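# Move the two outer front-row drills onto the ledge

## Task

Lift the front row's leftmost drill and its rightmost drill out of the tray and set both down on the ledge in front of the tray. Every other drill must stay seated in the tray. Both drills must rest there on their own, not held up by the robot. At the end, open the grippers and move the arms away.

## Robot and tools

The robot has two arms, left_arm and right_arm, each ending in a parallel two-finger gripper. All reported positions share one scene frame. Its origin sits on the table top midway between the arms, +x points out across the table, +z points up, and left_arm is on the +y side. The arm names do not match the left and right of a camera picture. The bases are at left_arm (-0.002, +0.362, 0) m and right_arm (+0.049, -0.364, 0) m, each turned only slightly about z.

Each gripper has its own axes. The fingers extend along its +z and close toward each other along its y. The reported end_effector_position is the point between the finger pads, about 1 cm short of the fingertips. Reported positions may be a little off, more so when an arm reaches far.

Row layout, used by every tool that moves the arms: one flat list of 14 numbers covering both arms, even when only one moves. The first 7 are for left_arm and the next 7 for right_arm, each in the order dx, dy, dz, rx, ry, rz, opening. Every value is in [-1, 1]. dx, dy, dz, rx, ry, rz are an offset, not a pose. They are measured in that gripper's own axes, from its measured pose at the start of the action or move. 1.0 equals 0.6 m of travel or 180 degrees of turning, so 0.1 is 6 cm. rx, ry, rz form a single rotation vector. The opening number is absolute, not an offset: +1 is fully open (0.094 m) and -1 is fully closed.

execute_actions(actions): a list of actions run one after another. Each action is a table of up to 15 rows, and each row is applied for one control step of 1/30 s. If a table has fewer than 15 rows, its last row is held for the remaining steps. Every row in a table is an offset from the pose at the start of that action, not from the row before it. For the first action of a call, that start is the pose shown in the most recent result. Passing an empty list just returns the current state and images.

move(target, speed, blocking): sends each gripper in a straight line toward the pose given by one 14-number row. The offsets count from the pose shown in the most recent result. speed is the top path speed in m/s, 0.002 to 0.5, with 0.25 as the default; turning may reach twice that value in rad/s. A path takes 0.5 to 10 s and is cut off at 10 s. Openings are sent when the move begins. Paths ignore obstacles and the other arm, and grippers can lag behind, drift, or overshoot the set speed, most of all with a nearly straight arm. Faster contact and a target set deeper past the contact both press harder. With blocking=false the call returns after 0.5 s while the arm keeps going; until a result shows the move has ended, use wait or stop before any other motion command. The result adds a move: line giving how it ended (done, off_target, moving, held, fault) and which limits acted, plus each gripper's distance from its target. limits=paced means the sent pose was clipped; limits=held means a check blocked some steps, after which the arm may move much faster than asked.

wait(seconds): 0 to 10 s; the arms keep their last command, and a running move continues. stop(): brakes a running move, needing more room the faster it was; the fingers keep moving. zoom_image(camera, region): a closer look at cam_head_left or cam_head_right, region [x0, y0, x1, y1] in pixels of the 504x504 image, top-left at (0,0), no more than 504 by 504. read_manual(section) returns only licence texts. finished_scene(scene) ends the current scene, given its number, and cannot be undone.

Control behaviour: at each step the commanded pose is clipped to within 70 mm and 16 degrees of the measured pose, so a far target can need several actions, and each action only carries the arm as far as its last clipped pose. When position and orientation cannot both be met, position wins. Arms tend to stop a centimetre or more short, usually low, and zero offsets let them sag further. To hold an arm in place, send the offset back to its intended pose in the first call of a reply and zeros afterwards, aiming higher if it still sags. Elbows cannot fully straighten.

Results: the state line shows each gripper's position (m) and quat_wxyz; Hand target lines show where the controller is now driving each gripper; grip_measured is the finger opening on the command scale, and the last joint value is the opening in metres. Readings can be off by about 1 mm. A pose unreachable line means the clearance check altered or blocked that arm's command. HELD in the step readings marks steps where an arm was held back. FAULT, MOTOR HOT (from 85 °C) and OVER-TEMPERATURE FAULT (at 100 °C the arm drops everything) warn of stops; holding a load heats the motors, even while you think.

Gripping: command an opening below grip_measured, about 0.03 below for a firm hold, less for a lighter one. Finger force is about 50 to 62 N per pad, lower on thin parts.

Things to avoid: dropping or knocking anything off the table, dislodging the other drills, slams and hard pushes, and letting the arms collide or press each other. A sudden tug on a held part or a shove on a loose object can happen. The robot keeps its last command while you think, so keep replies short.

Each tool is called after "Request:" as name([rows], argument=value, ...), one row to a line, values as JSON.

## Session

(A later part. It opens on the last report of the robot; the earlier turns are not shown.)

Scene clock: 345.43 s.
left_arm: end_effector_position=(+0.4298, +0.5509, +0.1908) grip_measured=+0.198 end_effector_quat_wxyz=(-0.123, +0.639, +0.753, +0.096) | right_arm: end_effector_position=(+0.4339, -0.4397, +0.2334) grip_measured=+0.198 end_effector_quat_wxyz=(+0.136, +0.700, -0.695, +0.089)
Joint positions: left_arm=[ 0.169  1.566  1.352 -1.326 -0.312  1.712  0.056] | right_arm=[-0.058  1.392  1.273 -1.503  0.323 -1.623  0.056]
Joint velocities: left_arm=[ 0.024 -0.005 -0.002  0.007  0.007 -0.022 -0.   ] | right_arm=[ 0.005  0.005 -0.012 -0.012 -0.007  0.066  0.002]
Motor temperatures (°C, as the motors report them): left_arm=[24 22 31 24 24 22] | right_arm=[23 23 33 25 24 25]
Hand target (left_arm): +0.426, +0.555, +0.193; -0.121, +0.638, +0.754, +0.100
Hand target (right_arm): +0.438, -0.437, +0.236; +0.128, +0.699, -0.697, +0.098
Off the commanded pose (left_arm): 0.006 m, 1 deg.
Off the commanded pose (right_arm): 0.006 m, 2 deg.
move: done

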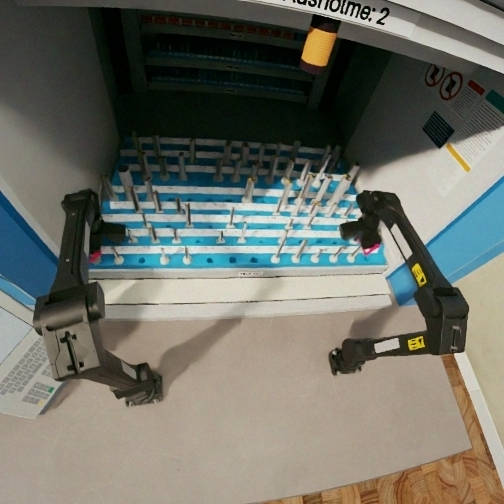

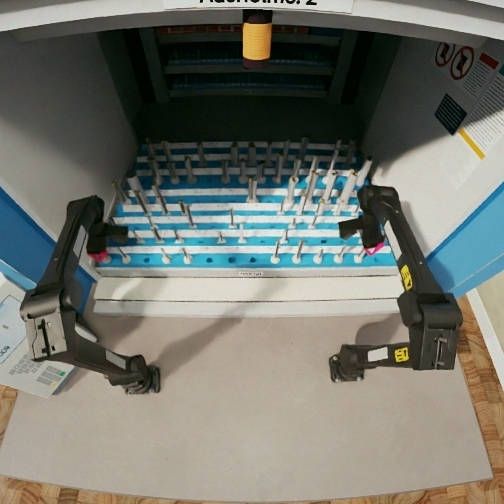

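Close gradually to just above contact width.

Request:
execute_actions([
  [[0,0,0,0,0,0,0.14, 0,0,0,0,0,0,0.14],[0,0,0,0,0,0,0.07, 0,0,0,0,0,0,0.07],[0,0,0,0,0,0,0, 0,0,0,0,0,0,0],[0,0,0,0,0,0,-0.07, 0,0,0,0,0,0,-0.07],[0,0,0,0,0,0,-0.14, 0,0,0,0,0,0,-0.14],[0,0,0,0,0,0,-0.21, 0,0,0,0,0,0,-0.21],[0,0,0,0,0,0,-0.28, 0,0,0,0,0,0,-0.28],[0,0,0,0,0,0,-0.35, 0,0,0,0,0,0,-0.35],[0,0,0,0,0,0,-0.42, 0,0,0,0,0,0,-0.42],[0,0,0,0,0,0,-0.49, 0,0,0,0,0,0,-0.49],[0,0,0,0,0,0,-0.55, 0,0,0,0,0,0,-0.55],[0,0,0,0,0,0,-0.62, 0,0,0,0,0,0,-0.58]],
])

Request:
zoom_image(camera="cam_head_left", region=[310, 195, 430, 291])

Request:
zoom_image(camera="cam_head_right", region=[50, 195, 170, 291])

Scene clock: 351.10 s.
left_arm: end_effector_position=(+0.4298, +0.5509, +0.1908) grip_measured=-0.617 end_effector_quat_wxyz=(-0.123, +0.639, +0.753, +0.096) | right_arm: end_effector_position=(+0.4418, -0.4400, +0.2321) grip_measured=-0.576 end_effector_quat_wxyz=(+0.127, +0.699, -0.697, +0.100)
Joint positions: left_arm=[ 0.169  1.566  1.352 -1.326 -0.312  1.712  0.018] | right_arm=[-0.058  1.395  1.273 -1.471  0.323 -1.623  0.02 ]
Joint velocities: left_arm=[-0.005 -0.005 -0.002  0.002  0.022 -0.066 -0.002] | right_arm=[-0.005 -0.005  0.022  0.007 -0.022  0.037  0.   ]
Motor temperatures (°C, as the motors report them): left_arm=[24 22 31 24 24 22] | right_arm=[23 23 33 25 24 25]
Hand target (left_arm): +0.430, +0.551, +0.191; -0.123, +0.639, +0.753, +0.096
Hand target (right_arm): +0.434, -0.440, +0.233; +0.136, +0.700, -0.695, +0.089
Off the commanded pose (left_arm): 0.000 m, 0 deg.
Off the commanded pose (right_arm): 0.008 m, 2 deg.
Step readings (end_effector_position):
0: left_arm (+0.4298, +0.5509, +0.1908) | right_arm (+0.4339, -0.4397, +0.2334)
1: left_arm (+0.4298, +0.5509, +0.1908) | right_arm (+0.4339, -0.4397, +0.2334)
2: left_arm (+0.4298, +0.5509, +0.1908) | right_arm (+0.4339, -0.4397, +0.2334)
4: left_arm (+0.4298, +0.5509, +0.1908) | right_arm (+0.4339, -0.4397, +0.2334)
8: left_arm (+0.4298, +0.5509, +0.1908) | right_arm (+0.4363, -0.4398, +0.2330)
15: end_effector_position above

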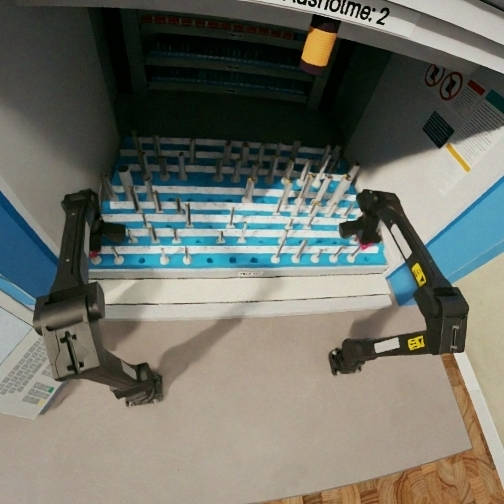

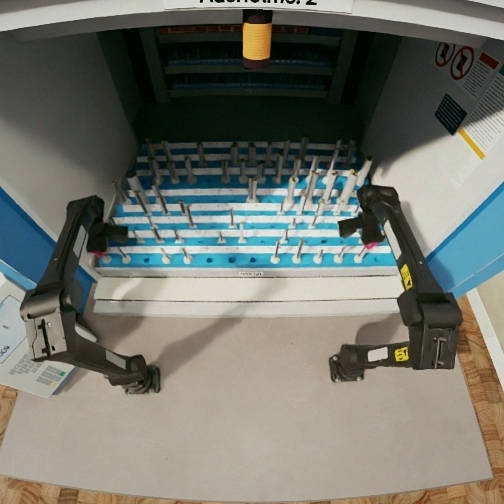

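Region (310, 195, 430, 291) of cam_head_left's 504x504 image, scaled by 4.200, with more detail than that image has; it fills the top 403 rows of this view, and the rest is white.

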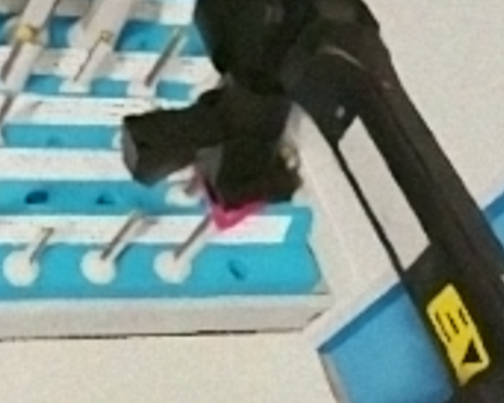

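Region (50, 195, 170, 291) of cam_head_right's 504x504 image, scaled by 4.200, with more detail than that image has; it fills the top 403 rows of this view, and the rest is white.

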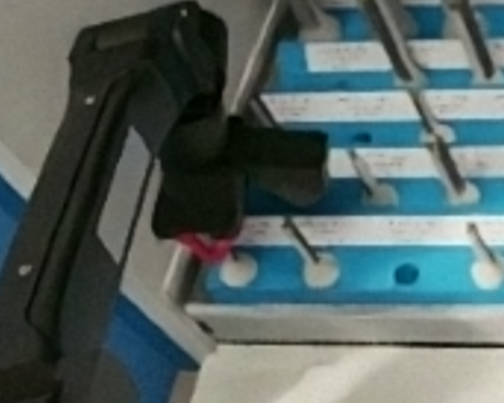

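Request:
execute_actions([
  [[0,0,0,0,0,0,-0.64, 0,-0.005,0,0,0,0,-0.58],[0,0,0,0,0,0,-0.66, 0,-0.01,0,0,0,0,-0.58],[0,0,0,0,0,0,-0.68, 0,-0.01,0,0,0,0,-0.6],[0,0,0,0,0,0,-0.7, 0,-0.01,0,0,0,0,-0.62],[0,0,0,0,0,0,-0.72, 0,-0.01,0,0,0,0,-0.64],[0,0,0,0,0,0,-0.74, 0,-0.01,0,0,0,0,-0.66],[0,0,0,0,0,0,-0.76, 0,-0.01,0,0,0,0,-0.68],[0,0,0,0,0,0,-0.78, 0,-0.01,0,0,0,0,-0.7],[0,0,0,0,0,0,-0.8, 0,-0.01,0,0,0,0,-0.72],[0,0,0,0,0,0,-0.82, 0,-0.01,0,0,0,0,-0.74],[0,0,0,0,0,0,-0.84, 0,-0.01,0,0,0,0,-0.76],[0,0,0,0,0,0,-0.86, 0,-0.01,0,0,0,0,-0.785]],
])

Scene clock: 357.33 s.
left_arm: end_effector_position=(+0.4313, +0.5513, +0.1908) grip_measured=-0.738 end_effector_quat_wxyz=(-0.121, +0.638, +0.754, +0.098) | right_arm: end_effector_position=(+0.4444, -0.4401, +0.2311) grip_measured=-0.642 end_effector_quat_wxyz=(+0.124, +0.698, -0.697, +0.102)
Joint positions: left_arm=[ 0.169  1.566  1.352 -1.319 -0.312  1.712  0.012] | right_arm=[-0.058  1.397  1.273 -1.461  0.323 -1.622  0.017]
Joint velocities: left_arm=[-0.005 -0.005 -0.007  0.002  0.051 -0.022 -0.002] | right_arm=[-0.005 -0.005 -0.027 -0.002 -0.037 -0.037  0.001]
Motor temperatures (°C, as the motors report them): left_arm=[24 22 30 23 24 22] | right_arm=[23 23 33 25 24 25]
Hand target (left_arm): +0.430, +0.551, +0.191; -0.123, +0.639, +0.753, +0.096
Hand target (right_arm): +0.448, -0.440, +0.232; +0.127, +0.699, -0.697, +0.100
Off the commanded pose (left_arm): 0.002 m, 0 deg.
Off the commanded pose (right_arm): 0.004 m, 0 deg.
Step readings (end_effector_position):
0: left_arm (+0.4298, +0.5509, +0.1908) | right_arm (+0.4418, -0.4400, +0.2321)
1: left_arm (+0.4298, +0.5509, +0.1908) | right_arm (+0.4427, -0.4400, +0.2321)
2: left_arm (+0.4298, +0.5509, +0.1908) | right_arm (+0.4429, -0.4400, +0.2319)
4: left_arm (+0.4300, +0.5510, +0.1908) | right_arm (+0.4432, -0.4401, +0.2312)
8: left_arm (+0.4313, +0.5513, +0.1908) | right_arm (+0.4444, -0.4401, +0.2311)
15: end_effector_position above

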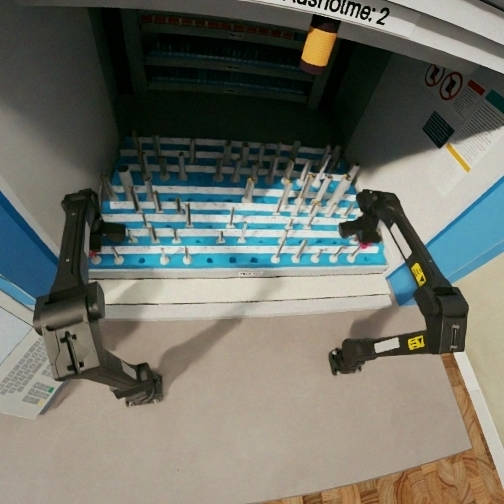

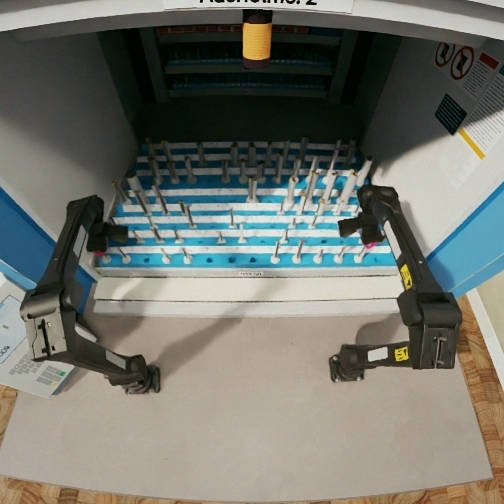

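Request:
execute_actions([
  [[0.0033,0.0032,-0.0088,-0.0026,0,-0.001,-0.82, 0.0029,-0.005,-0.0089,0.0026,0,0.001,-0.72],[0.0066,0.0064,-0.0176,-0.0052,0,-0.002,-0.82, 0.0058,-0.006,-0.0178,0.0052,0,0.002,-0.72],[0.0099,0.0096,-0.0264,-0.0078,0.001,-0.0026,-0.82, 0.0087,-0.009,-0.0267,0.0078,0,0.0027,-0.72],[0.0132,0.0128,-0.0352,-0.0104,0.001,-0.0034,-0.82, 0.0116,-0.012,-0.0356,0.0104,0,0.0036,-0.72],[0.015,0.0145,-0.04,-0.012,0.002,-0.004,-0.82, 0.013,-0.0135,-0.04,0.012,0,0.004,-0.72],[0.0165,0.016,-0.044,-0.013,0.002,-0.0043,-0.82, 0.0145,-0.015,-0.0445,0.013,0,0.0045,-0.72],[0.018,0.0176,-0.048,-0.0143,0.002,-0.0047,-0.82, 0.016,-0.0165,-0.049,0.0143,0,0.005,-0.72],[0.0198,0.0192,-0.0528,-0.0156,0.002,-0.0051,-0.82, 0.0174,-0.018,-0.0534,0.0156,0,0.0054,-0.72],[0.0215,0.0208,-0.057,-0.017,0.002,-0.0055,-0.82, 0.0189,-0.0195,-0.058,0.017,0,0.0058,-0.72],[0.0231,0.0224,-0.0616,-0.0182,0.0025,-0.006,-0.82, 0.0203,-0.021,-0.0623,0.0182,0,0.0063,-0.72],[0.0248,0.024,-0.066,-0.0195,0.003,-0.0064,-0.82, 0.0218,-0.0225,-0.0668,0.0195,0,0.0068,-0.72],[0.0264,0.0256,-0.0704,-0.0208,0.003,-0.0068,-0.82, 0.0232,-0.024,-0.0712,0.0208,0,0.0072,-0.72]],
])

Request:
wait(seconds=0.4)

Scene clock: 377.27 s.
left_arm: end_effector_position=(+0.4320, +0.5513, +0.1943) grip_measured=-0.738 end_effector_quat_wxyz=(-0.121, +0.638, +0.754, +0.098) | right_arm: end_effector_position=(+0.4462, -0.4397, +0.2364) grip_measured=-0.643 end_effector_quat_wxyz=(+0.122, +0.698, -0.698, +0.103)
Joint positions: left_arm=[ 0.169  1.566  1.361 -1.329 -0.31   1.712  0.012] | right_arm=[-0.058  1.397  1.288 -1.471  0.32  -1.621  0.017]
Joint velocities: left_arm=[ 0.005 -0.005  0.042 -0.042 -0.007  0.022 -0.001] | right_arm=[ 0.005  0.015  0.022 -0.042  0.007 -0.125  0.002]
Motor temperatures (°C, as the motors report them): left_arm=[24 22 30 23 24 22] | right_arm=[23 23 33 25 24 25]
Hand target (left_arm): +0.444, +0.555, +0.235; -0.103, +0.634, +0.756, +0.128
Hand target (right_arm): +0.458, -0.440, +0.275; +0.100, +0.694, -0.701, +0.127
Off the commanded pose (left_arm): 0.044 m, 4 deg.
Off the commanded pose (right_arm): 0.042 m, 4 deg.
Step readings (end_effector_position):
0: left_arm (+0.4313, +0.5513, +0.1908) | right_arm (+0.4444, -0.4401, +0.2311)
1: left_arm (+0.4313, +0.5513, +0.1908) | right_arm (+0.4444, -0.4401, +0.2311)
2: left_arm (+0.4313, +0.5513, +0.1908) | right_arm (+0.4444, -0.4401, +0.2311)
4: left_arm (+0.4313, +0.5513, +0.1908) | right_arm (+0.4446, -0.4401, +0.2313)
8: left_arm (+0.4315, +0.5513, +0.1911) | right_arm (+0.4452, -0.4400, +0.2322)
15: end_effector_position above

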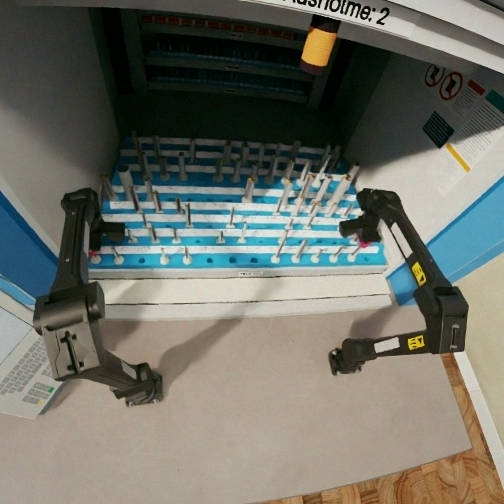

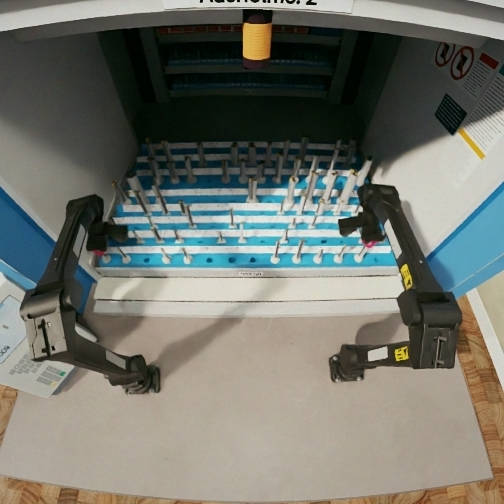

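Scene clock: 377.67 s.
left_arm: end_effector_position=(+0.4320, +0.5513, +0.1947) grip_measured=-0.738 end_effector_quat_wxyz=(-0.121, +0.639, +0.754, +0.098) | right_arm: end_effector_position=(+0.4462, -0.4397, +0.2368) grip_measured=-0.643 end_effector_quat_wxyz=(+0.122, +0.698, -0.698, +0.103)
Joint positions: left_arm=[ 0.169  1.566  1.363 -1.331 -0.31   1.712  0.012] | right_arm=[-0.058  1.397  1.289 -1.472  0.32  -1.621  0.017]
Joint velocities: left_arm=[-0.015 -0.015  0.007  0.002  0.007  0.007  0.001] | right_arm=[ 0.015 -0.015  0.007 -0.012  0.022  0.007  0.   ]
Motor temperatures (°C, as the motors report them): left_arm=[24 22 30 23 24 22] | right_arm=[23 23 33 25 24 25]
Hand target (left_arm): +0.444, +0.555, +0.235; -0.103, +0.634, +0.756, +0.128
Hand target (right_arm): +0.458, -0.440, +0.275; +0.100, +0.694, -0.701, +0.128
Off the commanded pose (left_arm): 0.044 m, 4 deg.
Off the commanded pose (right_arm): 0.041 m, 4 deg.
wait: 0.40 s; at rest by 0.17 s

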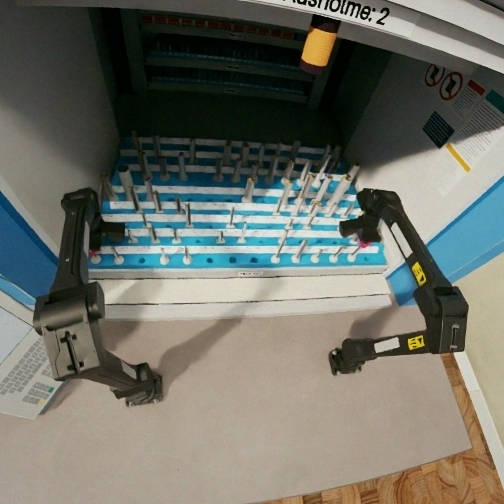

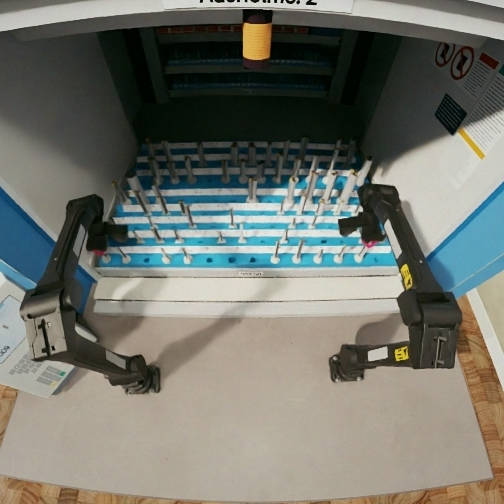

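Request:
execute_actions([
  [[0.0233,0.021,-0.0627,-0.0208,0.003,-0.0068,-0.82, 0.021,-0.018,-0.0637,0.0208,0,0.0072,-0.72],[0.0246,0.021,-0.0667,-0.0208,0.003,-0.0068,-0.82, 0.0223,-0.018,-0.0677,0.0208,0,0.0072,-0.72],[0.0246,0.021,-0.0667,-0.0208,0.003,-0.0068,-0.82, 0.0223,-0.018,-0.0677,0.0208,0,0.0072,-0.72],[0.0259,0.021,-0.0706,-0.0208,0.003,-0.0068,-0.82, 0.0236,-0.018,-0.0716,0.0208,0,0.0072,-0.72],[0.0259,0.021,-0.0706,-0.0208,0.003,-0.0068,-0.82, 0.0236,-0.018,-0.0716,0.0208,0,0.0072,-0.72],[0.0271,0.021,-0.0746,-0.0208,0.003,-0.0068,-0.82, 0.0249,-0.018,-0.0756,0.0208,0,0.0072,-0.72],[0.0271,0.021,-0.0746,-0.0208,0.003,-0.0068,-0.82, 0.0249,-0.018,-0.0756,0.0208,0,0.0072,-0.72],[0.0284,0.021,-0.0786,-0.0208,0.003,-0.0068,-0.82, 0.0262,-0.0175,-0.0795,0.0208,0,0.0072,-0.72],[0.0284,0.021,-0.0786,-0.0208,0.003,-0.0068,-0.82, 0.0262,-0.0175,-0.0795,0.0208,0,0.0072,-0.72],[0.0297,0.021,-0.0825,-0.0208,0.003,-0.0068,-0.82, 0.0276,-0.0175,-0.0835,0.0208,0,0.0072,-0.72],[0.0297,0.021,-0.0825,-0.0208,0.003,-0.0068,-0.82, 0.0276,-0.0175,-0.0835,0.0208,0,0.0072,-0.72],[0.031,0.021,-0.0865,-0.0208,0.003,-0.0068,-0.82, 0.0289,-0.0175,-0.0874,0.0208,0,0.0072,-0.72],[0.031,0.021,-0.0865,-0.0208,0.003,-0.0068,-0.82, 0.0289,-0.0175,-0.0874,0.0208,0,0.0072,-0.72],[0.0322,0.021,-0.0904,-0.0208,0.003,-0.0068,-0.82, 0.0302,-0.017,-0.0914,0.0208,0,0.0072,-0.72],[0.0335,0.021,-0.0944,-0.0208,0.003,-0.0068,-0.82, 0.0315,-0.017,-0.0953,0.0208,0,0.0072,-0.72]],
  [[0.0259,0.021,-0.0706,-0.0208,0.003,-0.0068,-0.82, 0.0236,-0.018,-0.0716,0.0208,0,0.0072,-0.72],[0.0271,0.021,-0.0746,-0.0208,0.003,-0.0068,-0.82, 0.0249,-0.018,-0.0756,0.0208,0,0.0072,-0.72],[0.0271,0.021,-0.0746,-0.0208,0.003,-0.0068,-0.82, 0.0249,-0.018,-0.0756,0.0208,0,0.0072,-0.72],[0.0284,0.021,-0.0786,-0.0208,0.003,-0.0068,-0.82, 0.0262,-0.0175,-0.0795,0.0208,0,0.0072,-0.72],[0.0284,0.021,-0.0786,-0.0208,0.003,-0.0068,-0.82, 0.0262,-0.0175,-0.0795,0.0208,0,0.0072,-0.72],[0.0297,0.021,-0.0825,-0.0208,0.003,-0.0068,-0.82, 0.0276,-0.0175,-0.0835,0.0208,0,0.0072,-0.72],[0.0297,0.021,-0.0825,-0.0208,0.003,-0.0068,-0.82, 0.0276,-0.0175,-0.0835,0.0208,0,0.0072,-0.72],[0.031,0.021,-0.0865,-0.0208,0.003,-0.0068,-0.82, 0.0289,-0.0175,-0.0874,0.0208,0,0.0072,-0.72],[0.031,0.021,-0.0865,-0.0208,0.003,-0.0068,-0.82, 0.0289,-0.0175,-0.0874,0.0208,0,0.0072,-0.72],[0.0322,0.021,-0.0904,-0.0208,0.003,-0.0068,-0.82, 0.0302,-0.017,-0.0914,0.0208,0,0.0072,-0.72],[0.0322,0.021,-0.0904,-0.0208,0.003,-0.0068,-0.82, 0.0302,-0.017,-0.0914,0.0208,0,0.0072,-0.72],[0.0335,0.021,-0.0944,-0.0208,0.003,-0.0068,-0.82, 0.0315,-0.017,-0.0953,0.0208,0,0.0072,-0.72],[0.0335,0.021,-0.0944,-0.0208,0.003,-0.0068,-0.82, 0.0315,-0.017,-0.0953,0.0208,0,0.0072,-0.72],[0.0348,0.021,-0.0984,-0.0208,0.003,-0.0068,-0.82, 0.0328,-0.017,-0.0993,0.0208,0,0.0072,-0.72]],
])

Request:
zoom_image(camera="cam_head_left", region=[310, 195, 430, 291])

Request:
zoom_image(camera="cam_head_right", region=[50, 195, 170, 291])

Scene clock: 395.53 s.
left_arm: end_effector_position=(+0.4323, +0.5511, +0.2175) grip_measured=-0.738 end_effector_quat_wxyz=(-0.124, +0.640, +0.753, +0.091) | right_arm: end_effector_position=(+0.4477, -0.4391, +0.2706) grip_measured=-0.644 end_effector_quat_wxyz=(+0.121, +0.698, -0.698, +0.101)
Joint positions: left_arm=[ 0.169  1.566  1.424 -1.408 -0.309  1.712  0.012] | right_arm=[-0.058  1.397  1.378 -1.564  0.316 -1.62   0.017]
Joint velocities: left_arm=[-0.015 -0.015  0.076 -0.085  0.051  0.022 -0.001] | right_arm=[-0.005  0.005  0.12  -0.115  0.022  0.037 -0.   ]
Motor temperatures (°C, as the motors report them): left_arm=[24 23 33 23 24 22] | right_arm=[23 24 36 25 24 25]
Hand target (left_arm): +0.442, +0.554, +0.265; -0.104, +0.635, +0.756, +0.124
Hand target (right_arm): +0.457, -0.439, +0.311; +0.098, +0.694, -0.702, +0.126
Off the commanded pose (left_arm): 0.051 m, 4 deg.
Off the commanded pose (right_arm): 0.043 m, 4 deg.
Step readings (end_effector_position; steps 1 to 15: 1st action; 16 to 30: 2nd action):
0: left_arm (+0.4320, +0.5513, +0.1947) | right_arm (+0.4462, -0.4397, +0.2368)
1: left_arm (+0.4320, +0.5513, +0.1947) | right_arm (+0.4462, -0.4396, +0.2368)
2: left_arm (+0.4320, +0.5512, +0.1947) | right_arm (+0.4462, -0.4396, +0.2369)
4: left_arm (+0.4318, +0.5511, +0.1948) | right_arm (+0.4461, -0.4395, +0.2373)
8: left_arm (+0.4319, +0.5511, +0.1973) | right_arm (+0.4462, -0.4395, +0.2406)
15: left_arm (+0.4320, +0.5511, +0.2039) | right_arm (+0.4465, -0.4394, +0.2495)
16: left_arm (+0.4320, +0.5511, +0.2047) | right_arm (+0.4466, -0.4393, +0.2508)
17: left_arm (+0.4321, +0.5512, +0.2056) | right_arm (+0.4467, -0.4392, +0.2522)
19: left_arm (+0.4319, +0.5511, +0.2067) | right_arm (+0.4468, -0.4392, +0.2545)
23: left_arm (+0.4321, +0.5511, +0.2102) | right_arm (+0.4471, -0.4391, +0.2596)
30: end_effector_position above

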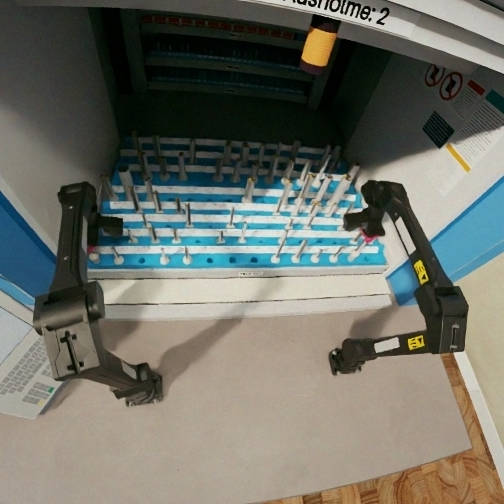

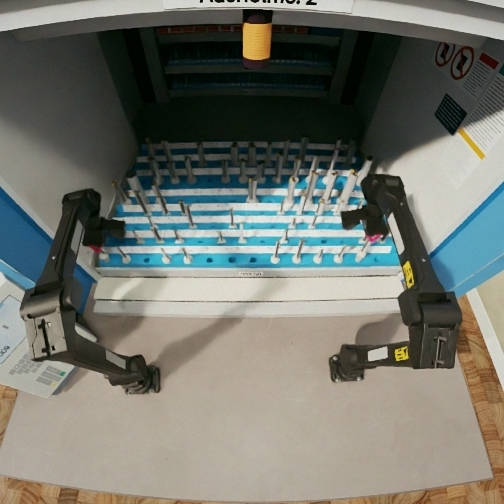

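Region (310, 195, 430, 291) of cam_head_left's 504x504 image, scaled by 4.200, with more detail than that image has; it fills the top 403 rows of this view, and the rest is white.

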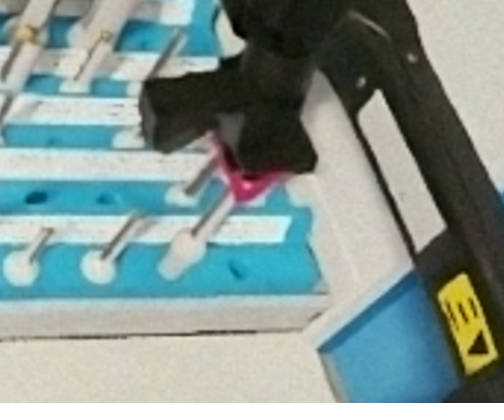

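Region (50, 195, 170, 291) of cam_head_right's 504x504 image, scaled by 4.200, with more detail than that image has; it fills the top 403 rows of this view, and the rest is white.

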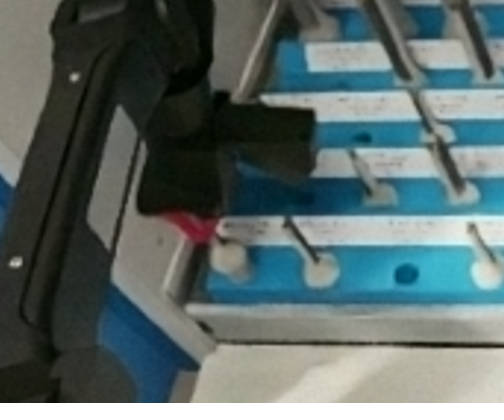

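Request:
execute_actions([
  [[0.0284,0.024,-0.0786,-0.024,0.003,-0.0075,-0.82, 0.0223,-0.016,-0.0677,0.0208,0,0.0072,-0.72],[0.0297,0.024,-0.0825,-0.024,0.003,-0.0075,-0.82, 0.0236,-0.016,-0.0716,0.0208,0,0.0072,-0.72],[0.0297,0.024,-0.0825,-0.024,0.003,-0.0075,-0.82, 0.0249,-0.016,-0.0756,0.0208,0,0.0072,-0.72],[0.031,0.024,-0.0865,-0.024,0.003,-0.0075,-0.82, 0.0249,-0.016,-0.0756,0.0208,0,0.0072,-0.72],[0.031,0.024,-0.0865,-0.024,0.003,-0.0075,-0.82, 0.0262,-0.016,-0.0795,0.0208,0,0.0072,-0.72],[0.0322,0.024,-0.0904,-0.024,0.003,-0.0075,-0.82, 0.0262,-0.016,-0.0795,0.0208,0,0.0072,-0.72],[0.0322,0.024,-0.0904,-0.024,0.003,-0.0075,-0.82, 0.0276,-0.016,-0.0835,0.0208,0,0.0072,-0.72],[0.0335,0.024,-0.0944,-0.024,0.003,-0.0075,-0.82, 0.0276,-0.016,-0.0835,0.0208,0,0.0072,-0.72],[0.0335,0.024,-0.0944,-0.024,0.003,-0.0075,-0.82, 0.0289,-0.016,-0.0874,0.0208,0,0.0072,-0.72],[0.0348,0.024,-0.0984,-0.024,0.003,-0.0075,-0.82, 0.0289,-0.016,-0.0874,0.0208,0,0.0072,-0.72],[0.0348,0.024,-0.0984,-0.024,0.003,-0.0075,-0.82, 0.0302,-0.016,-0.0914,0.0208,0,0.0072,-0.72],[0.0361,0.024,-0.1023,-0.024,0.003,-0.0075,-0.82, 0.0302,-0.016,-0.0914,0.0208,0,0.0072,-0.72],[0.0361,0.024,-0.1023,-0.024,0.003,-0.0075,-0.82, 0.0315,-0.016,-0.0953,0.0208,0,0.0072,-0.72],[0.0373,0.024,-0.1063,-0.024,0.003,-0.0075,-0.82, 0.0328,-0.016,-0.0993,0.0208,0,0.0072,-0.72],[0.0386,0.024,-0.1102,-0.024,0.003,-0.0075,-0.82, 0.0341,-0.016,-0.103,0.0208,0,0.0072,-0.72]],
  [[0.0271,0.022,-0.0746,-0.021,0.003,-0.007,-0.82, 0.018,-0.01,-0.055,0.015,0,0.005,-0.72],[0.0284,0.022,-0.0786,-0.021,0.003,-0.007,-0.82, 0.018,-0.01,-0.055,0.015,0,0.005,-0.72],[0.0284,0.022,-0.0786,-0.021,0.003,-0.007,-0.82, 0.018,-0.01,-0.055,0.015,0,0.005,-0.72],[0.0297,0.022,-0.0825,-0.021,0.003,-0.007,-0.82, 0.018,-0.01,-0.055,0.015,0,0.005,-0.72],[0.0297,0.022,-0.0825,-0.021,0.003,-0.007,-0.82, 0.018,-0.01,-0.055,0.015,0,0.005,-0.72],[0.031,0.022,-0.0865,-0.021,0.003,-0.007,-0.82, 0.018,-0.01,-0.055,0.015,0,0.005,-0.72],[0.031,0.022,-0.0865,-0.021,0.003,-0.007,-0.82, 0.018,-0.01,-0.055,0.015,0,0.005,-0.72],[0.0322,0.022,-0.0904,-0.021,0.003,-0.007,-0.82, 0.018,-0.01,-0.055,0.015,0,0.005,-0.72],[0.0322,0.022,-0.0904,-0.021,0.003,-0.007,-0.82, 0.018,-0.01,-0.055,0.015,0,0.005,-0.72],[0.0335,0.022,-0.0944,-0.021,0.003,-0.007,-0.82, 0.018,-0.01,-0.055,0.015,0,0.005,-0.72],[0.0335,0.022,-0.0944,-0.021,0.003,-0.007,-0.82, 0.018,-0.01,-0.055,0.015,0,0.005,-0.72],[0.0348,0.022,-0.0984,-0.021,0.003,-0.007,-0.82, 0.018,-0.01,-0.055,0.015,0,0.005,-0.72]],
])

Request:
wait(seconds=0.3)

Request:
zoom_image(camera="cam_head_left", region=[310, 195, 430, 291])

Request:
zoom_image(camera="cam_head_right", region=[50, 195, 170, 291])

Scene clock: 413.73 s.
left_arm: end_effector_position=(+0.4300, +0.5501, +0.2590) grip_measured=-0.739 end_effector_quat_wxyz=(-0.131, +0.641, +0.752, +0.079) | right_arm: end_effector_position=(+0.4420, -0.4376, +0.2928) grip_measured=-0.645 end_effector_quat_wxyz=(+0.128, +0.700, -0.697, +0.088)
Joint positions: left_arm=[ 0.169  1.566  1.533 -1.543 -0.307  1.712  0.012] | right_arm=[-0.058  1.4    1.44  -1.651  0.309 -1.62   0.017]
Joint velocities: left_arm=[-0.005 -0.005  0.066 -0.042 -0.037 -0.051 -0.001] | right_arm=[ 0.005 -0.005  0.002 -0.002  0.022 -0.037  0.001]
Motor temperatures (°C, as the motors report them): left_arm=[24 23 35 23 24 22] | right_arm=[23 24 37 25 24 25]
Hand target (left_arm): +0.445, +0.554, +0.301; -0.107, +0.635, +0.756, +0.118
Hand target (right_arm): +0.452, -0.438, +0.327; +0.105, +0.696, -0.701, +0.115
Off the commanded pose (left_arm): 0.046 m, 5 deg.
Off the commanded pose (right_arm): 0.036 m, 4 deg.
Step readings (end_effector_position; steps 1 to 15: 1st action; 16 to 30: 2nd action):
0: left_arm (+0.4325, +0.5512, +0.2195) | right_arm (+0.4481, -0.4391, +0.2738)
1: left_arm (+0.4325, +0.5511, +0.2198) | right_arm (+0.4481, -0.4390, +0.2738)
2: left_arm (+0.4325, +0.5510, +0.2202) | right_arm (+0.4479, -0.4389, +0.2740)
4: left_arm (+0.4326, +0.5511, +0.2218) | right_arm (+0.4480, -0.4389, +0.2756)
8: left_arm (+0.4331, +0.5511, +0.2274) | right_arm (+0.4483, -0.4389, +0.2820)
15: left_arm (+0.4337, +0.5513, +0.2390) | right_arm (+0.4462, -0.4383, +0.2927)
16: left_arm (+0.4335, +0.5513, +0.2407) | right_arm (+0.4452, -0.4381, +0.2932)
17: left_arm (+0.4335, +0.5513, +0.2427) | right_arm (+0.4441, -0.4380, +0.2936)
19: left_arm (+0.4337, +0.5513, +0.2472) | right_arm (+0.4424, -0.4377, +0.2934)
23: left_arm (+0.4316, +0.5507, +0.2532) | right_arm (+0.4420, -0.4376, +0.2928)
30: end_effector_position above

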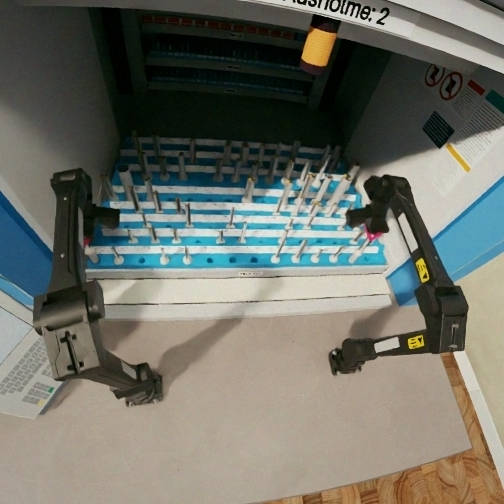

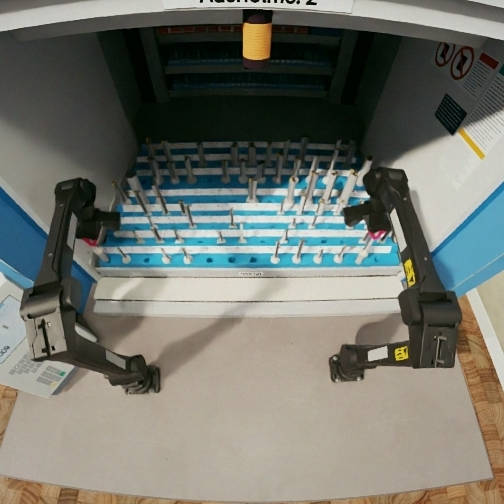

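Scene clock: 414.03 s.
left_arm: end_effector_position=(+0.4309, +0.5504, +0.2607) grip_measured=-0.739 end_effector_quat_wxyz=(-0.130, +0.641, +0.752, +0.081) | right_arm: end_effector_position=(+0.4420, -0.4376, +0.2928) grip_measured=-0.645 end_effector_quat_wxyz=(+0.128, +0.700, -0.697, +0.088)
Joint positions: left_arm=[ 0.169  1.566  1.538 -1.544 -0.307  1.712  0.012] | right_arm=[-0.058  1.4    1.44  -1.651  0.309 -1.62   0.017]
Joint velocities: left_arm=[-0.005 -0.024  0.012 -0.007  0.066 -0.037 -0.001] | right_arm=[ 0.005 -0.015 -0.017 -0.017 -0.022 -0.051 -0.   ]
Motor temperatures (°C, as the motors report them): left_arm=[24 23 35 23 24 22] | right_arm=[23 24 37 25 24 25]
Hand target (left_arm): +0.445, +0.554, +0.301; -0.107, +0.635, +0.756, +0.118
Hand target (right_arm): +0.452, -0.438, +0.327; +0.105, +0.696, -0.701, +0.115
Off the commanded pose (left_arm): 0.044 m, 5 deg.
Off the commanded pose (right_arm): 0.036 m, 4 deg.
wait: 0.30 s; at rest by 0.20 s

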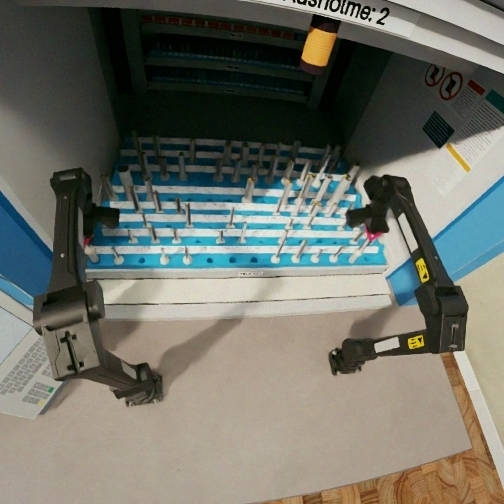

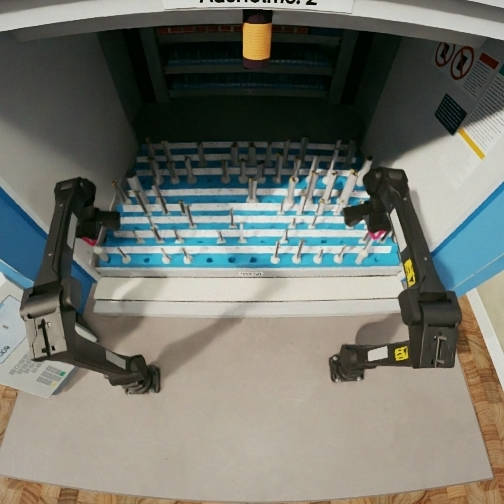

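Region (310, 195, 430, 291) of cam_head_left's 504x504 image, scaled by 4.200, with more detail than that image has; it fills the top 403 rows of this view, and the rest is white.

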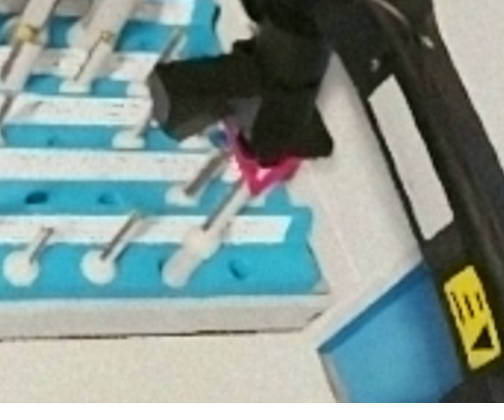

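Region (50, 195, 170, 291) of cam_head_right's 504x504 image, scaled by 4.200, with more detail than that image has; it fills the top 403 rows of this view, and the rest is white.

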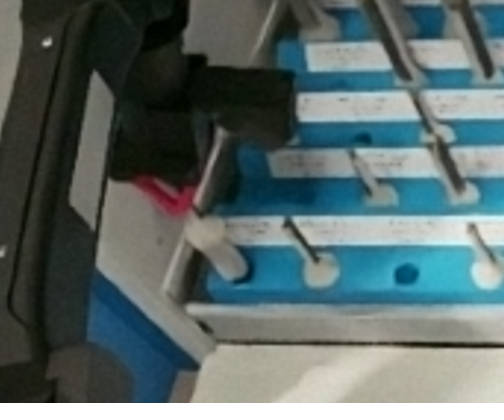

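Request:
execute_actions([
  [[0.023,0.021,-0.064,-0.026,0.003,-0.008,-0.82, 0.018,-0.013,-0.058,0.022,0,0.007,-0.72],[0.024,0.021,-0.066,-0.026,0.003,-0.008,-0.82, 0.02,-0.013,-0.063,0.022,0,0.007,-0.72],[0.025,0.02,-0.068,-0.026,0.003,-0.008,-0.82, 0.022,-0.013,-0.068,0.022,0,0.007,-0.72],[0.026,0.018,-0.07,-0.026,0.003,-0.008,-0.82, 0.024,-0.012,-0.074,0.022,0,0.007,-0.72],[0.027,0.015,-0.072,-0.026,0.003,-0.008,-0.82, 0.026,-0.011,-0.08,0.022,0,0.007,-0.72],[0.028,0.011,-0.074,-0.026,0.003,-0.008,-0.82, 0.027,-0.009,-0.085,0.022,0,0.007,-0.72],[0.029,0.006,-0.075,-0.026,0.003,-0.008,-0.82, 0.028,-0.006,-0.089,0.022,0,0.007,-0.72],[0.03,0.001,-0.075,-0.026,0.003,-0.008,-0.82, 0.028,-0.002,-0.089,0.022,0,0.007,-0.72],[0.031,-0.004,-0.075,-0.026,0.003,-0.008,-0.82, 0.028,0.003,-0.089,0.022,0,0.007,-0.72],[0.032,-0.009,-0.075,-0.026,0.003,-0.008,-0.82, 0.028,0.009,-0.088,0.022,0,0.007,-0.72],[0.033,-0.014,-0.075,-0.026,0.003,-0.008,-0.82, 0.028,0.015,-0.088,0.022,0,0.007,-0.72],[0.034,-0.02,-0.075,-0.026,0.003,-0.008,-0.82, 0.028,0.021,-0.088,0.022,0,0.007,-0.72],[0.035,-0.025,-0.075,-0.026,0.003,-0.008,-0.82, 0.028,0.027,-0.087,0.022,0,0.007,-0.72],[0.035,-0.03,-0.075,-0.026,0.003,-0.008,-0.82, 0.028,0.033,-0.087,0.022,0,0.007,-0.72],[0.036,-0.0355,-0.0745,-0.026,0.003,-0.008,-0.82, 0.028,0.039,-0.087,0.022,0,0.007,-0.72]],
  [[0.025,0.0,-0.062,-0.02,0.003,-0.006,-0.82, 0.018,0.008,-0.057,0.018,0,0.006,-0.72],[0.025,-0.005,-0.062,-0.02,0.003,-0.006,-0.82, 0.018,0.013,-0.057,0.018,0,0.006,-0.72],[0.026,-0.01,-0.061,-0.02,0.003,-0.006,-0.82, 0.018,0.018,-0.056,0.018,0,0.006,-0.72],[0.026,-0.015,-0.061,-0.02,0.003,-0.006,-0.82, 0.018,0.023,-0.056,0.018,0,0.006,-0.72],[0.026,-0.02,-0.061,-0.02,0.003,-0.006,-0.82, 0.018,0.028,-0.056,0.018,0,0.006,-0.72],[0.027,-0.025,-0.06,-0.02,0.003,-0.006,-0.82, 0.018,0.033,-0.055,0.018,0,0.006,-0.72],[0.027,-0.03,-0.06,-0.02,0.003,-0.006,-0.82, 0.018,0.038,-0.055,0.018,0,0.006,-0.72],[0.027,-0.035,-0.06,-0.02,0.003,-0.006,-0.82, 0.018,0.043,-0.055,0.018,0,0.006,-0.72],[0.028,-0.04,-0.059,-0.02,0.003,-0.006,-0.82, 0.018,0.048,-0.054,0.018,0,0.006,-0.72],[0.028,-0.045,-0.059,-0.02,0.003,-0.006,-0.82, 0.018,0.053,-0.054,0.018,0,0.006,-0.72],[0.028,-0.05,-0.059,-0.02,0.003,-0.006,-0.82, 0.018,0.058,-0.054,0.018,0,0.006,-0.72],[0.029,-0.055,-0.058,-0.02,0.003,-0.006,-0.82, 0.018,0.063,-0.053,0.018,0,0.006,-0.72],[0.029,-0.059,-0.058,-0.02,0.003,-0.006,-0.82, 0.018,0.067,-0.053,0.018,0,0.006,-0.72],[0.029,-0.062,-0.058,-0.02,0.003,-0.006,-0.82, 0.018,0.07,-0.053,0.018,0,0.006,-0.72]],
])

Request:
wait(seconds=0.4)

Scene clock: 453.27 s.
left_arm: end_effector_position=(+0.3996, +0.5442, +0.2961) grip_measured=-0.739 end_effector_quat_wxyz=(-0.116, +0.639, +0.754, +0.100) | right_arm: end_effector_position=(+0.4010, -0.4342, +0.3263) grip_measured=-0.645 end_effector_quat_wxyz=(+0.096, +0.698, -0.700, +0.117)
Joint positions: left_arm=[ 0.178  1.454  1.505 -1.573 -0.305  1.723  0.012] | right_arm=[-0.058  1.248  1.387 -1.664  0.301 -1.627  0.017]
Joint velocities: left_arm=[ 0.034 -0.239 -0.139 -0.007 -0.081  0.022 -0.001] | right_arm=[-0.005 -0.161 -0.154 -0.051 -0.051  0.007  0.   ]
Motor temperatures (°C, as the motors report them): left_arm=[24 23 37 23 25 22] | right_arm=[23 24 38 25 24 25]
Hand target (left_arm): +0.387, +0.547, +0.314; -0.108, +0.637, +0.754, +0.116
Hand target (right_arm): +0.392, -0.437, +0.345; +0.085, +0.697, -0.700, +0.132
Off the commanded pose (left_arm): 0.022 m, 2 deg.
Off the commanded pose (right_arm): 0.022 m, 1 deg.
joint sent to its limit (right arm) — the command would take joint 4 (wrist pitch) past its lower limit, so that joint was sent only as far as its limit.
Step readings (end_effector_position; steps 1 to 15: 1st action; 16 to 30: 2nd action):
0: left_arm (+0.4309, +0.5504, +0.2607) | right_arm (+0.4420, -0.4376, +0.2928)
1: left_arm (+0.4309, +0.5503, +0.2607) | right_arm (+0.4419, -0.4374, +0.2928)
2: left_arm (+0.4308, +0.5502, +0.2607) | right_arm (+0.4416, -0.4372, +0.2927)
4: left_arm (+0.4299, +0.5499, +0.2607) | right_arm (+0.4407, -0.4369, +0.2927)
8: left_arm (+0.4279, +0.5493, +0.2609) | right_arm (+0.4403, -0.4369, +0.2943)
15: left_arm (+0.4235, +0.5484, +0.2743) | right_arm (+0.4324, -0.4365, +0.3112)
16: left_arm (+0.4218, +0.5481, +0.2770) | right_arm (+0.4306, -0.4361, +0.3144)
17: left_arm (+0.4200, +0.5475, +0.2800) | right_arm (+0.4288, -0.4360, +0.3179)
19: left_arm (+0.4173, +0.5465, +0.2834) | right_arm (+0.4256, -0.4356, +0.3230)
23: left_arm (+0.4155, +0.5460, +0.2882) | right_arm (+0.4202, -0.4353, +0.3292)
30: end_effector_position above

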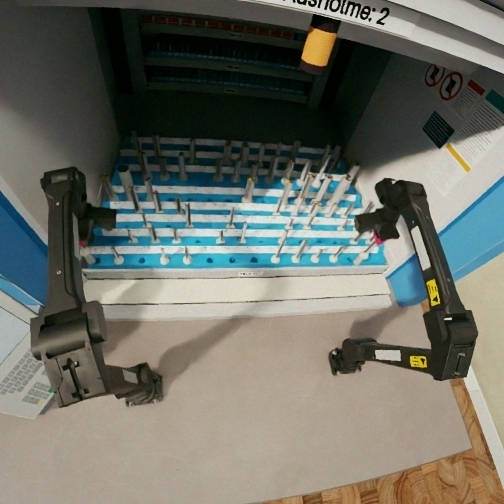

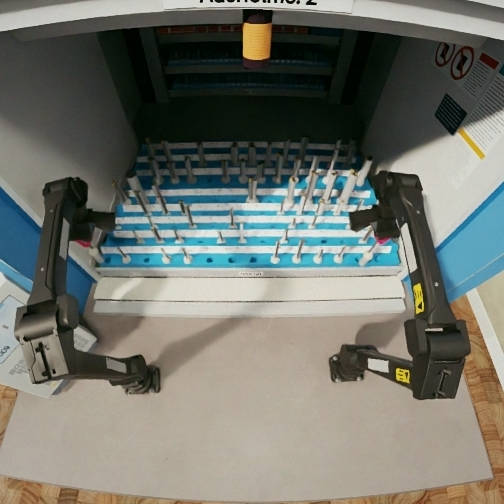

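Scene clock: 453.67 s.
left_arm: end_effector_position=(+0.3952, +0.5446, +0.3014) grip_measured=-0.739 end_effector_quat_wxyz=(-0.114, +0.638, +0.755, +0.105) | right_arm: end_effector_position=(+0.3968, -0.4340, +0.3286) grip_measured=-0.645 end_effector_quat_wxyz=(+0.095, +0.698, -0.700, +0.119)
Joint positions: left_arm=[ 0.182  1.437  1.5   -1.573 -0.305  1.726  0.012] | right_arm=[-0.058  1.234  1.381 -1.666  0.301 -1.629  0.017]
Joint velocities: left_arm=[-0.005 -0.015 -0.007 -0.007 -0.007  0.007  0.001] | right_arm=[-0.005 -0.005 -0.022 -0.012 -0.022  0.007  0.   ]
Motor temperatures (°C, as the motors report them): left_arm=[24 23 36 23 25 22] | right_arm=[23 24 38 25 24 25]
Hand target (left_arm): +0.387, +0.547, +0.314; -0.108, +0.637, +0.754, +0.116
Hand target (right_arm): +0.392, -0.437, +0.345; +0.085, +0.697, -0.700, +0.132
Off the commanded pose (left_arm): 0.015 m, 1 deg.
Off the commanded pose (right_arm): 0.018 m, 1 deg.
wait: 0.40 s; at rest by 0.27 s

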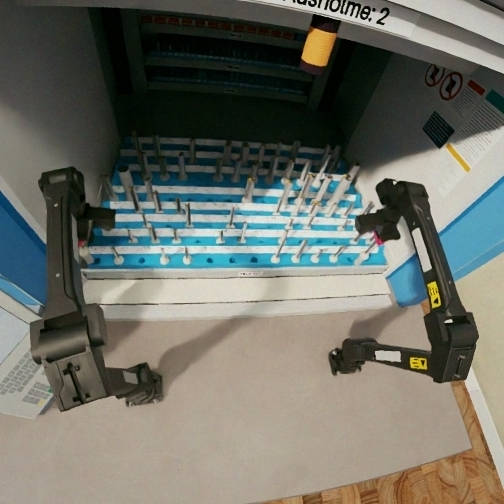

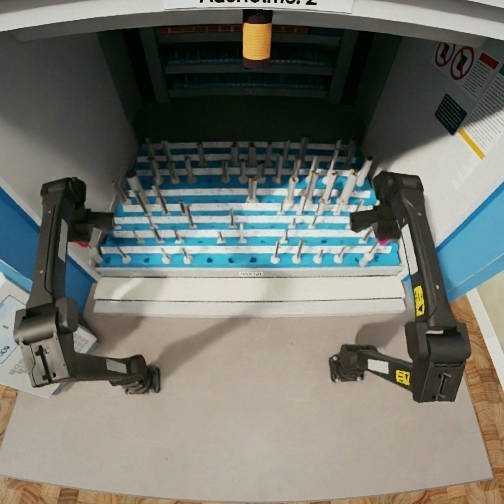

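Request:
move(target=[-0.101,-0.107,0.068,0,0,0,-0.82, -0.045,0.0775,0.062,-0.012,0.0055,-0.004,-0.72], speed=0.08)

Request:
zoom_image(camera="cam_head_left", region=[300, 220, 420, 316])

Request:
zoom_image(camera="cam_head_right", region=[60, 220, 180, 316])

Scene clock: 467.80 s.
left_arm: end_effector_position=(+0.3402, +0.4926, +0.2303) grip_measured=-0.739 end_effector_quat_wxyz=(-0.127, +0.643, +0.751, +0.082) | right_arm: end_effector_position=(+0.3476, -0.4196, +0.2687) grip_measured=-0.645 end_effector_quat_wxyz=(+0.132, +0.704, -0.692, +0.085)
Joint positions: left_arm=[ 0.094  1.306  1.186 -1.471 -0.303  1.638  0.012] | right_arm=[-0.014  1.159  1.162 -1.638  0.309 -1.585  0.017]
Joint velocities: left_arm=[-0.015 -0.015  0.007  0.022 -0.037  0.037 -0.   ] | right_arm=[-0.005  0.005 -0.002 -0.017  0.037  0.007  0.   ]
Motor temperatures (°C, as the motors report them): left_arm=[24 23 34 23 25 22] | right_arm=[23 24 36 25 24 25]
Hand target (left_arm): +0.340, +0.489, +0.243; -0.113, +0.638, +0.755, +0.103
Hand target (right_arm): +0.351, -0.419, +0.284; +0.114, +0.700, -0.697, +0.110
Off the commanded pose (left_arm): 0.013 m, 3 deg.
Off the commanded pose (right_arm): 0.015 m, 4 deg.
move: off_target (left_arm, right_arm)

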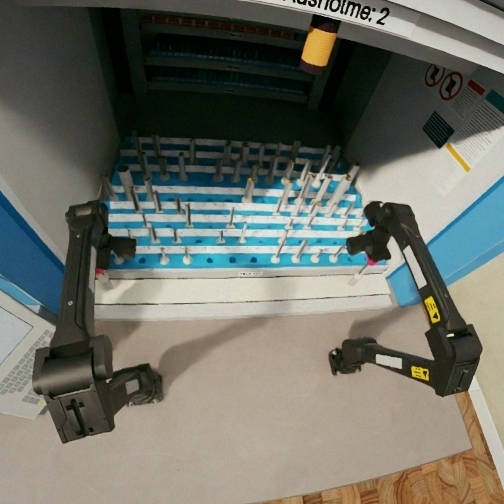

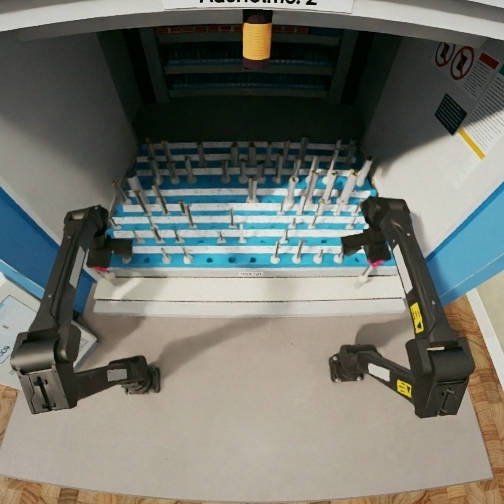

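Region (300, 220, 420, 316) of cam_head_left's 504x504 image, scaled by 4.200, with more detail than that image has; it fills the top 403 rows of this view, and the rest is white.

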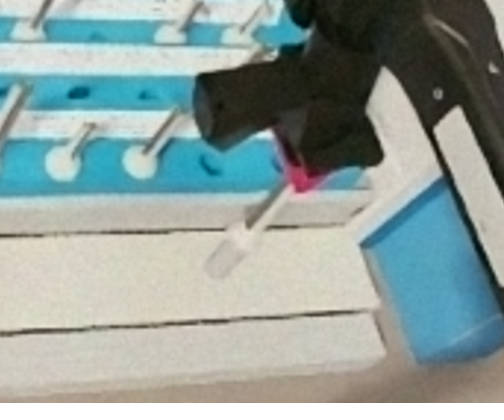

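Region (60, 220, 180, 316) of cam_head_right's 504x504 image, scaled by 4.200, with more detail than that image has; it fills the top 403 rows of this view, and the rest is white.

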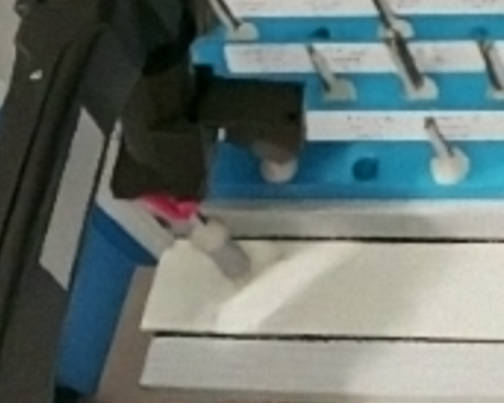

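Request:
move(target=[-0.017,0.014,0.029,-0.0245,0.003,-0.008,-0.82, -0.01,-0.022,0.030,0.03,0.007,0.009,-0.72], speed=0.03)

Request:
zoom_image(camera="cam_head_left", region=[300, 220, 420, 316])

Request:
zoom_image(camera="cam_head_right", region=[60, 220, 180, 316])

Scene clock: 478.70 s.
left_arm: end_effector_position=(+0.3464, +0.4933, +0.2027) grip_measured=-0.739 end_effector_quat_wxyz=(-0.114, +0.640, +0.753, +0.100) | right_arm: end_effector_position=(+0.3542, -0.4205, +0.2340) grip_measured=-0.645 end_effector_quat_wxyz=(+0.124, +0.703, -0.693, +0.102)
Joint positions: left_arm=[ 0.092  1.306  1.113 -1.354 -0.303  1.636  0.012] | right_arm=[-0.01   1.158  1.069 -1.512  0.321 -1.584  0.017]
Joint velocities: left_arm=[-0.005 -0.005 -0.012  0.007 -0.037 -0.095 -0.001] | right_arm=[-0.015  0.005 -0.007  0.017  0.007 -0.007 -0.   ]
Motor temperatures (°C, as the motors report them): left_arm=[24 23 33 23 25 22] | right_arm=[23 24 35 25 24 25]
Hand target (left_arm): +0.348, +0.490, +0.210; -0.105, +0.638, +0.754, +0.116
Hand target (right_arm): +0.359, -0.420, +0.249; +0.106, +0.699, -0.696, +0.127
Off the commanded pose (left_arm): 0.009 m, 2 deg.
Off the commanded pose (right_arm): 0.016 m, 4 deg.
move: off_target (right_arm)

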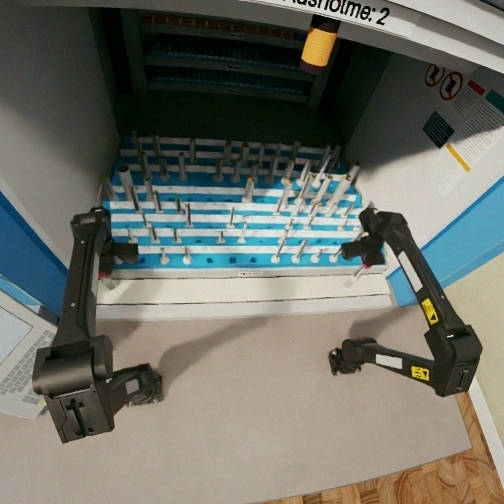

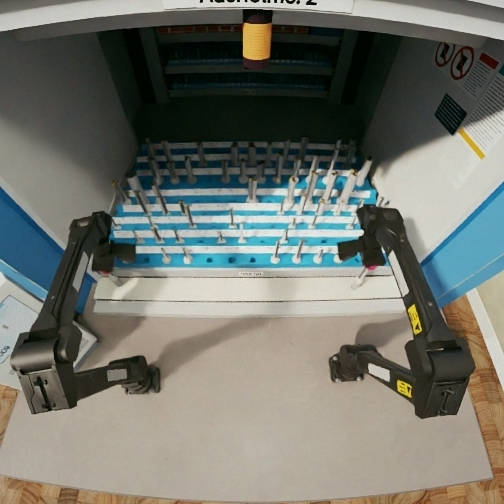

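Region (300, 220, 420, 316) of cam_head_left's 504x504 image, scaled by 4.200, with more detail than that image has; it fills the top 403 rows of this view, and the rest is white.

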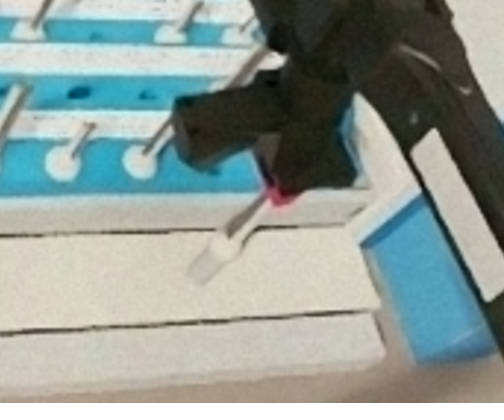

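Region (60, 220, 180, 316) of cam_head_right's 504x504 image, scaled by 4.200, with more detail than that image has; it fills the top 403 rows of this view, and the rest is white.

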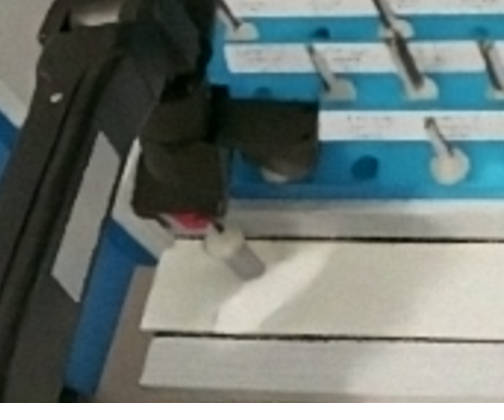

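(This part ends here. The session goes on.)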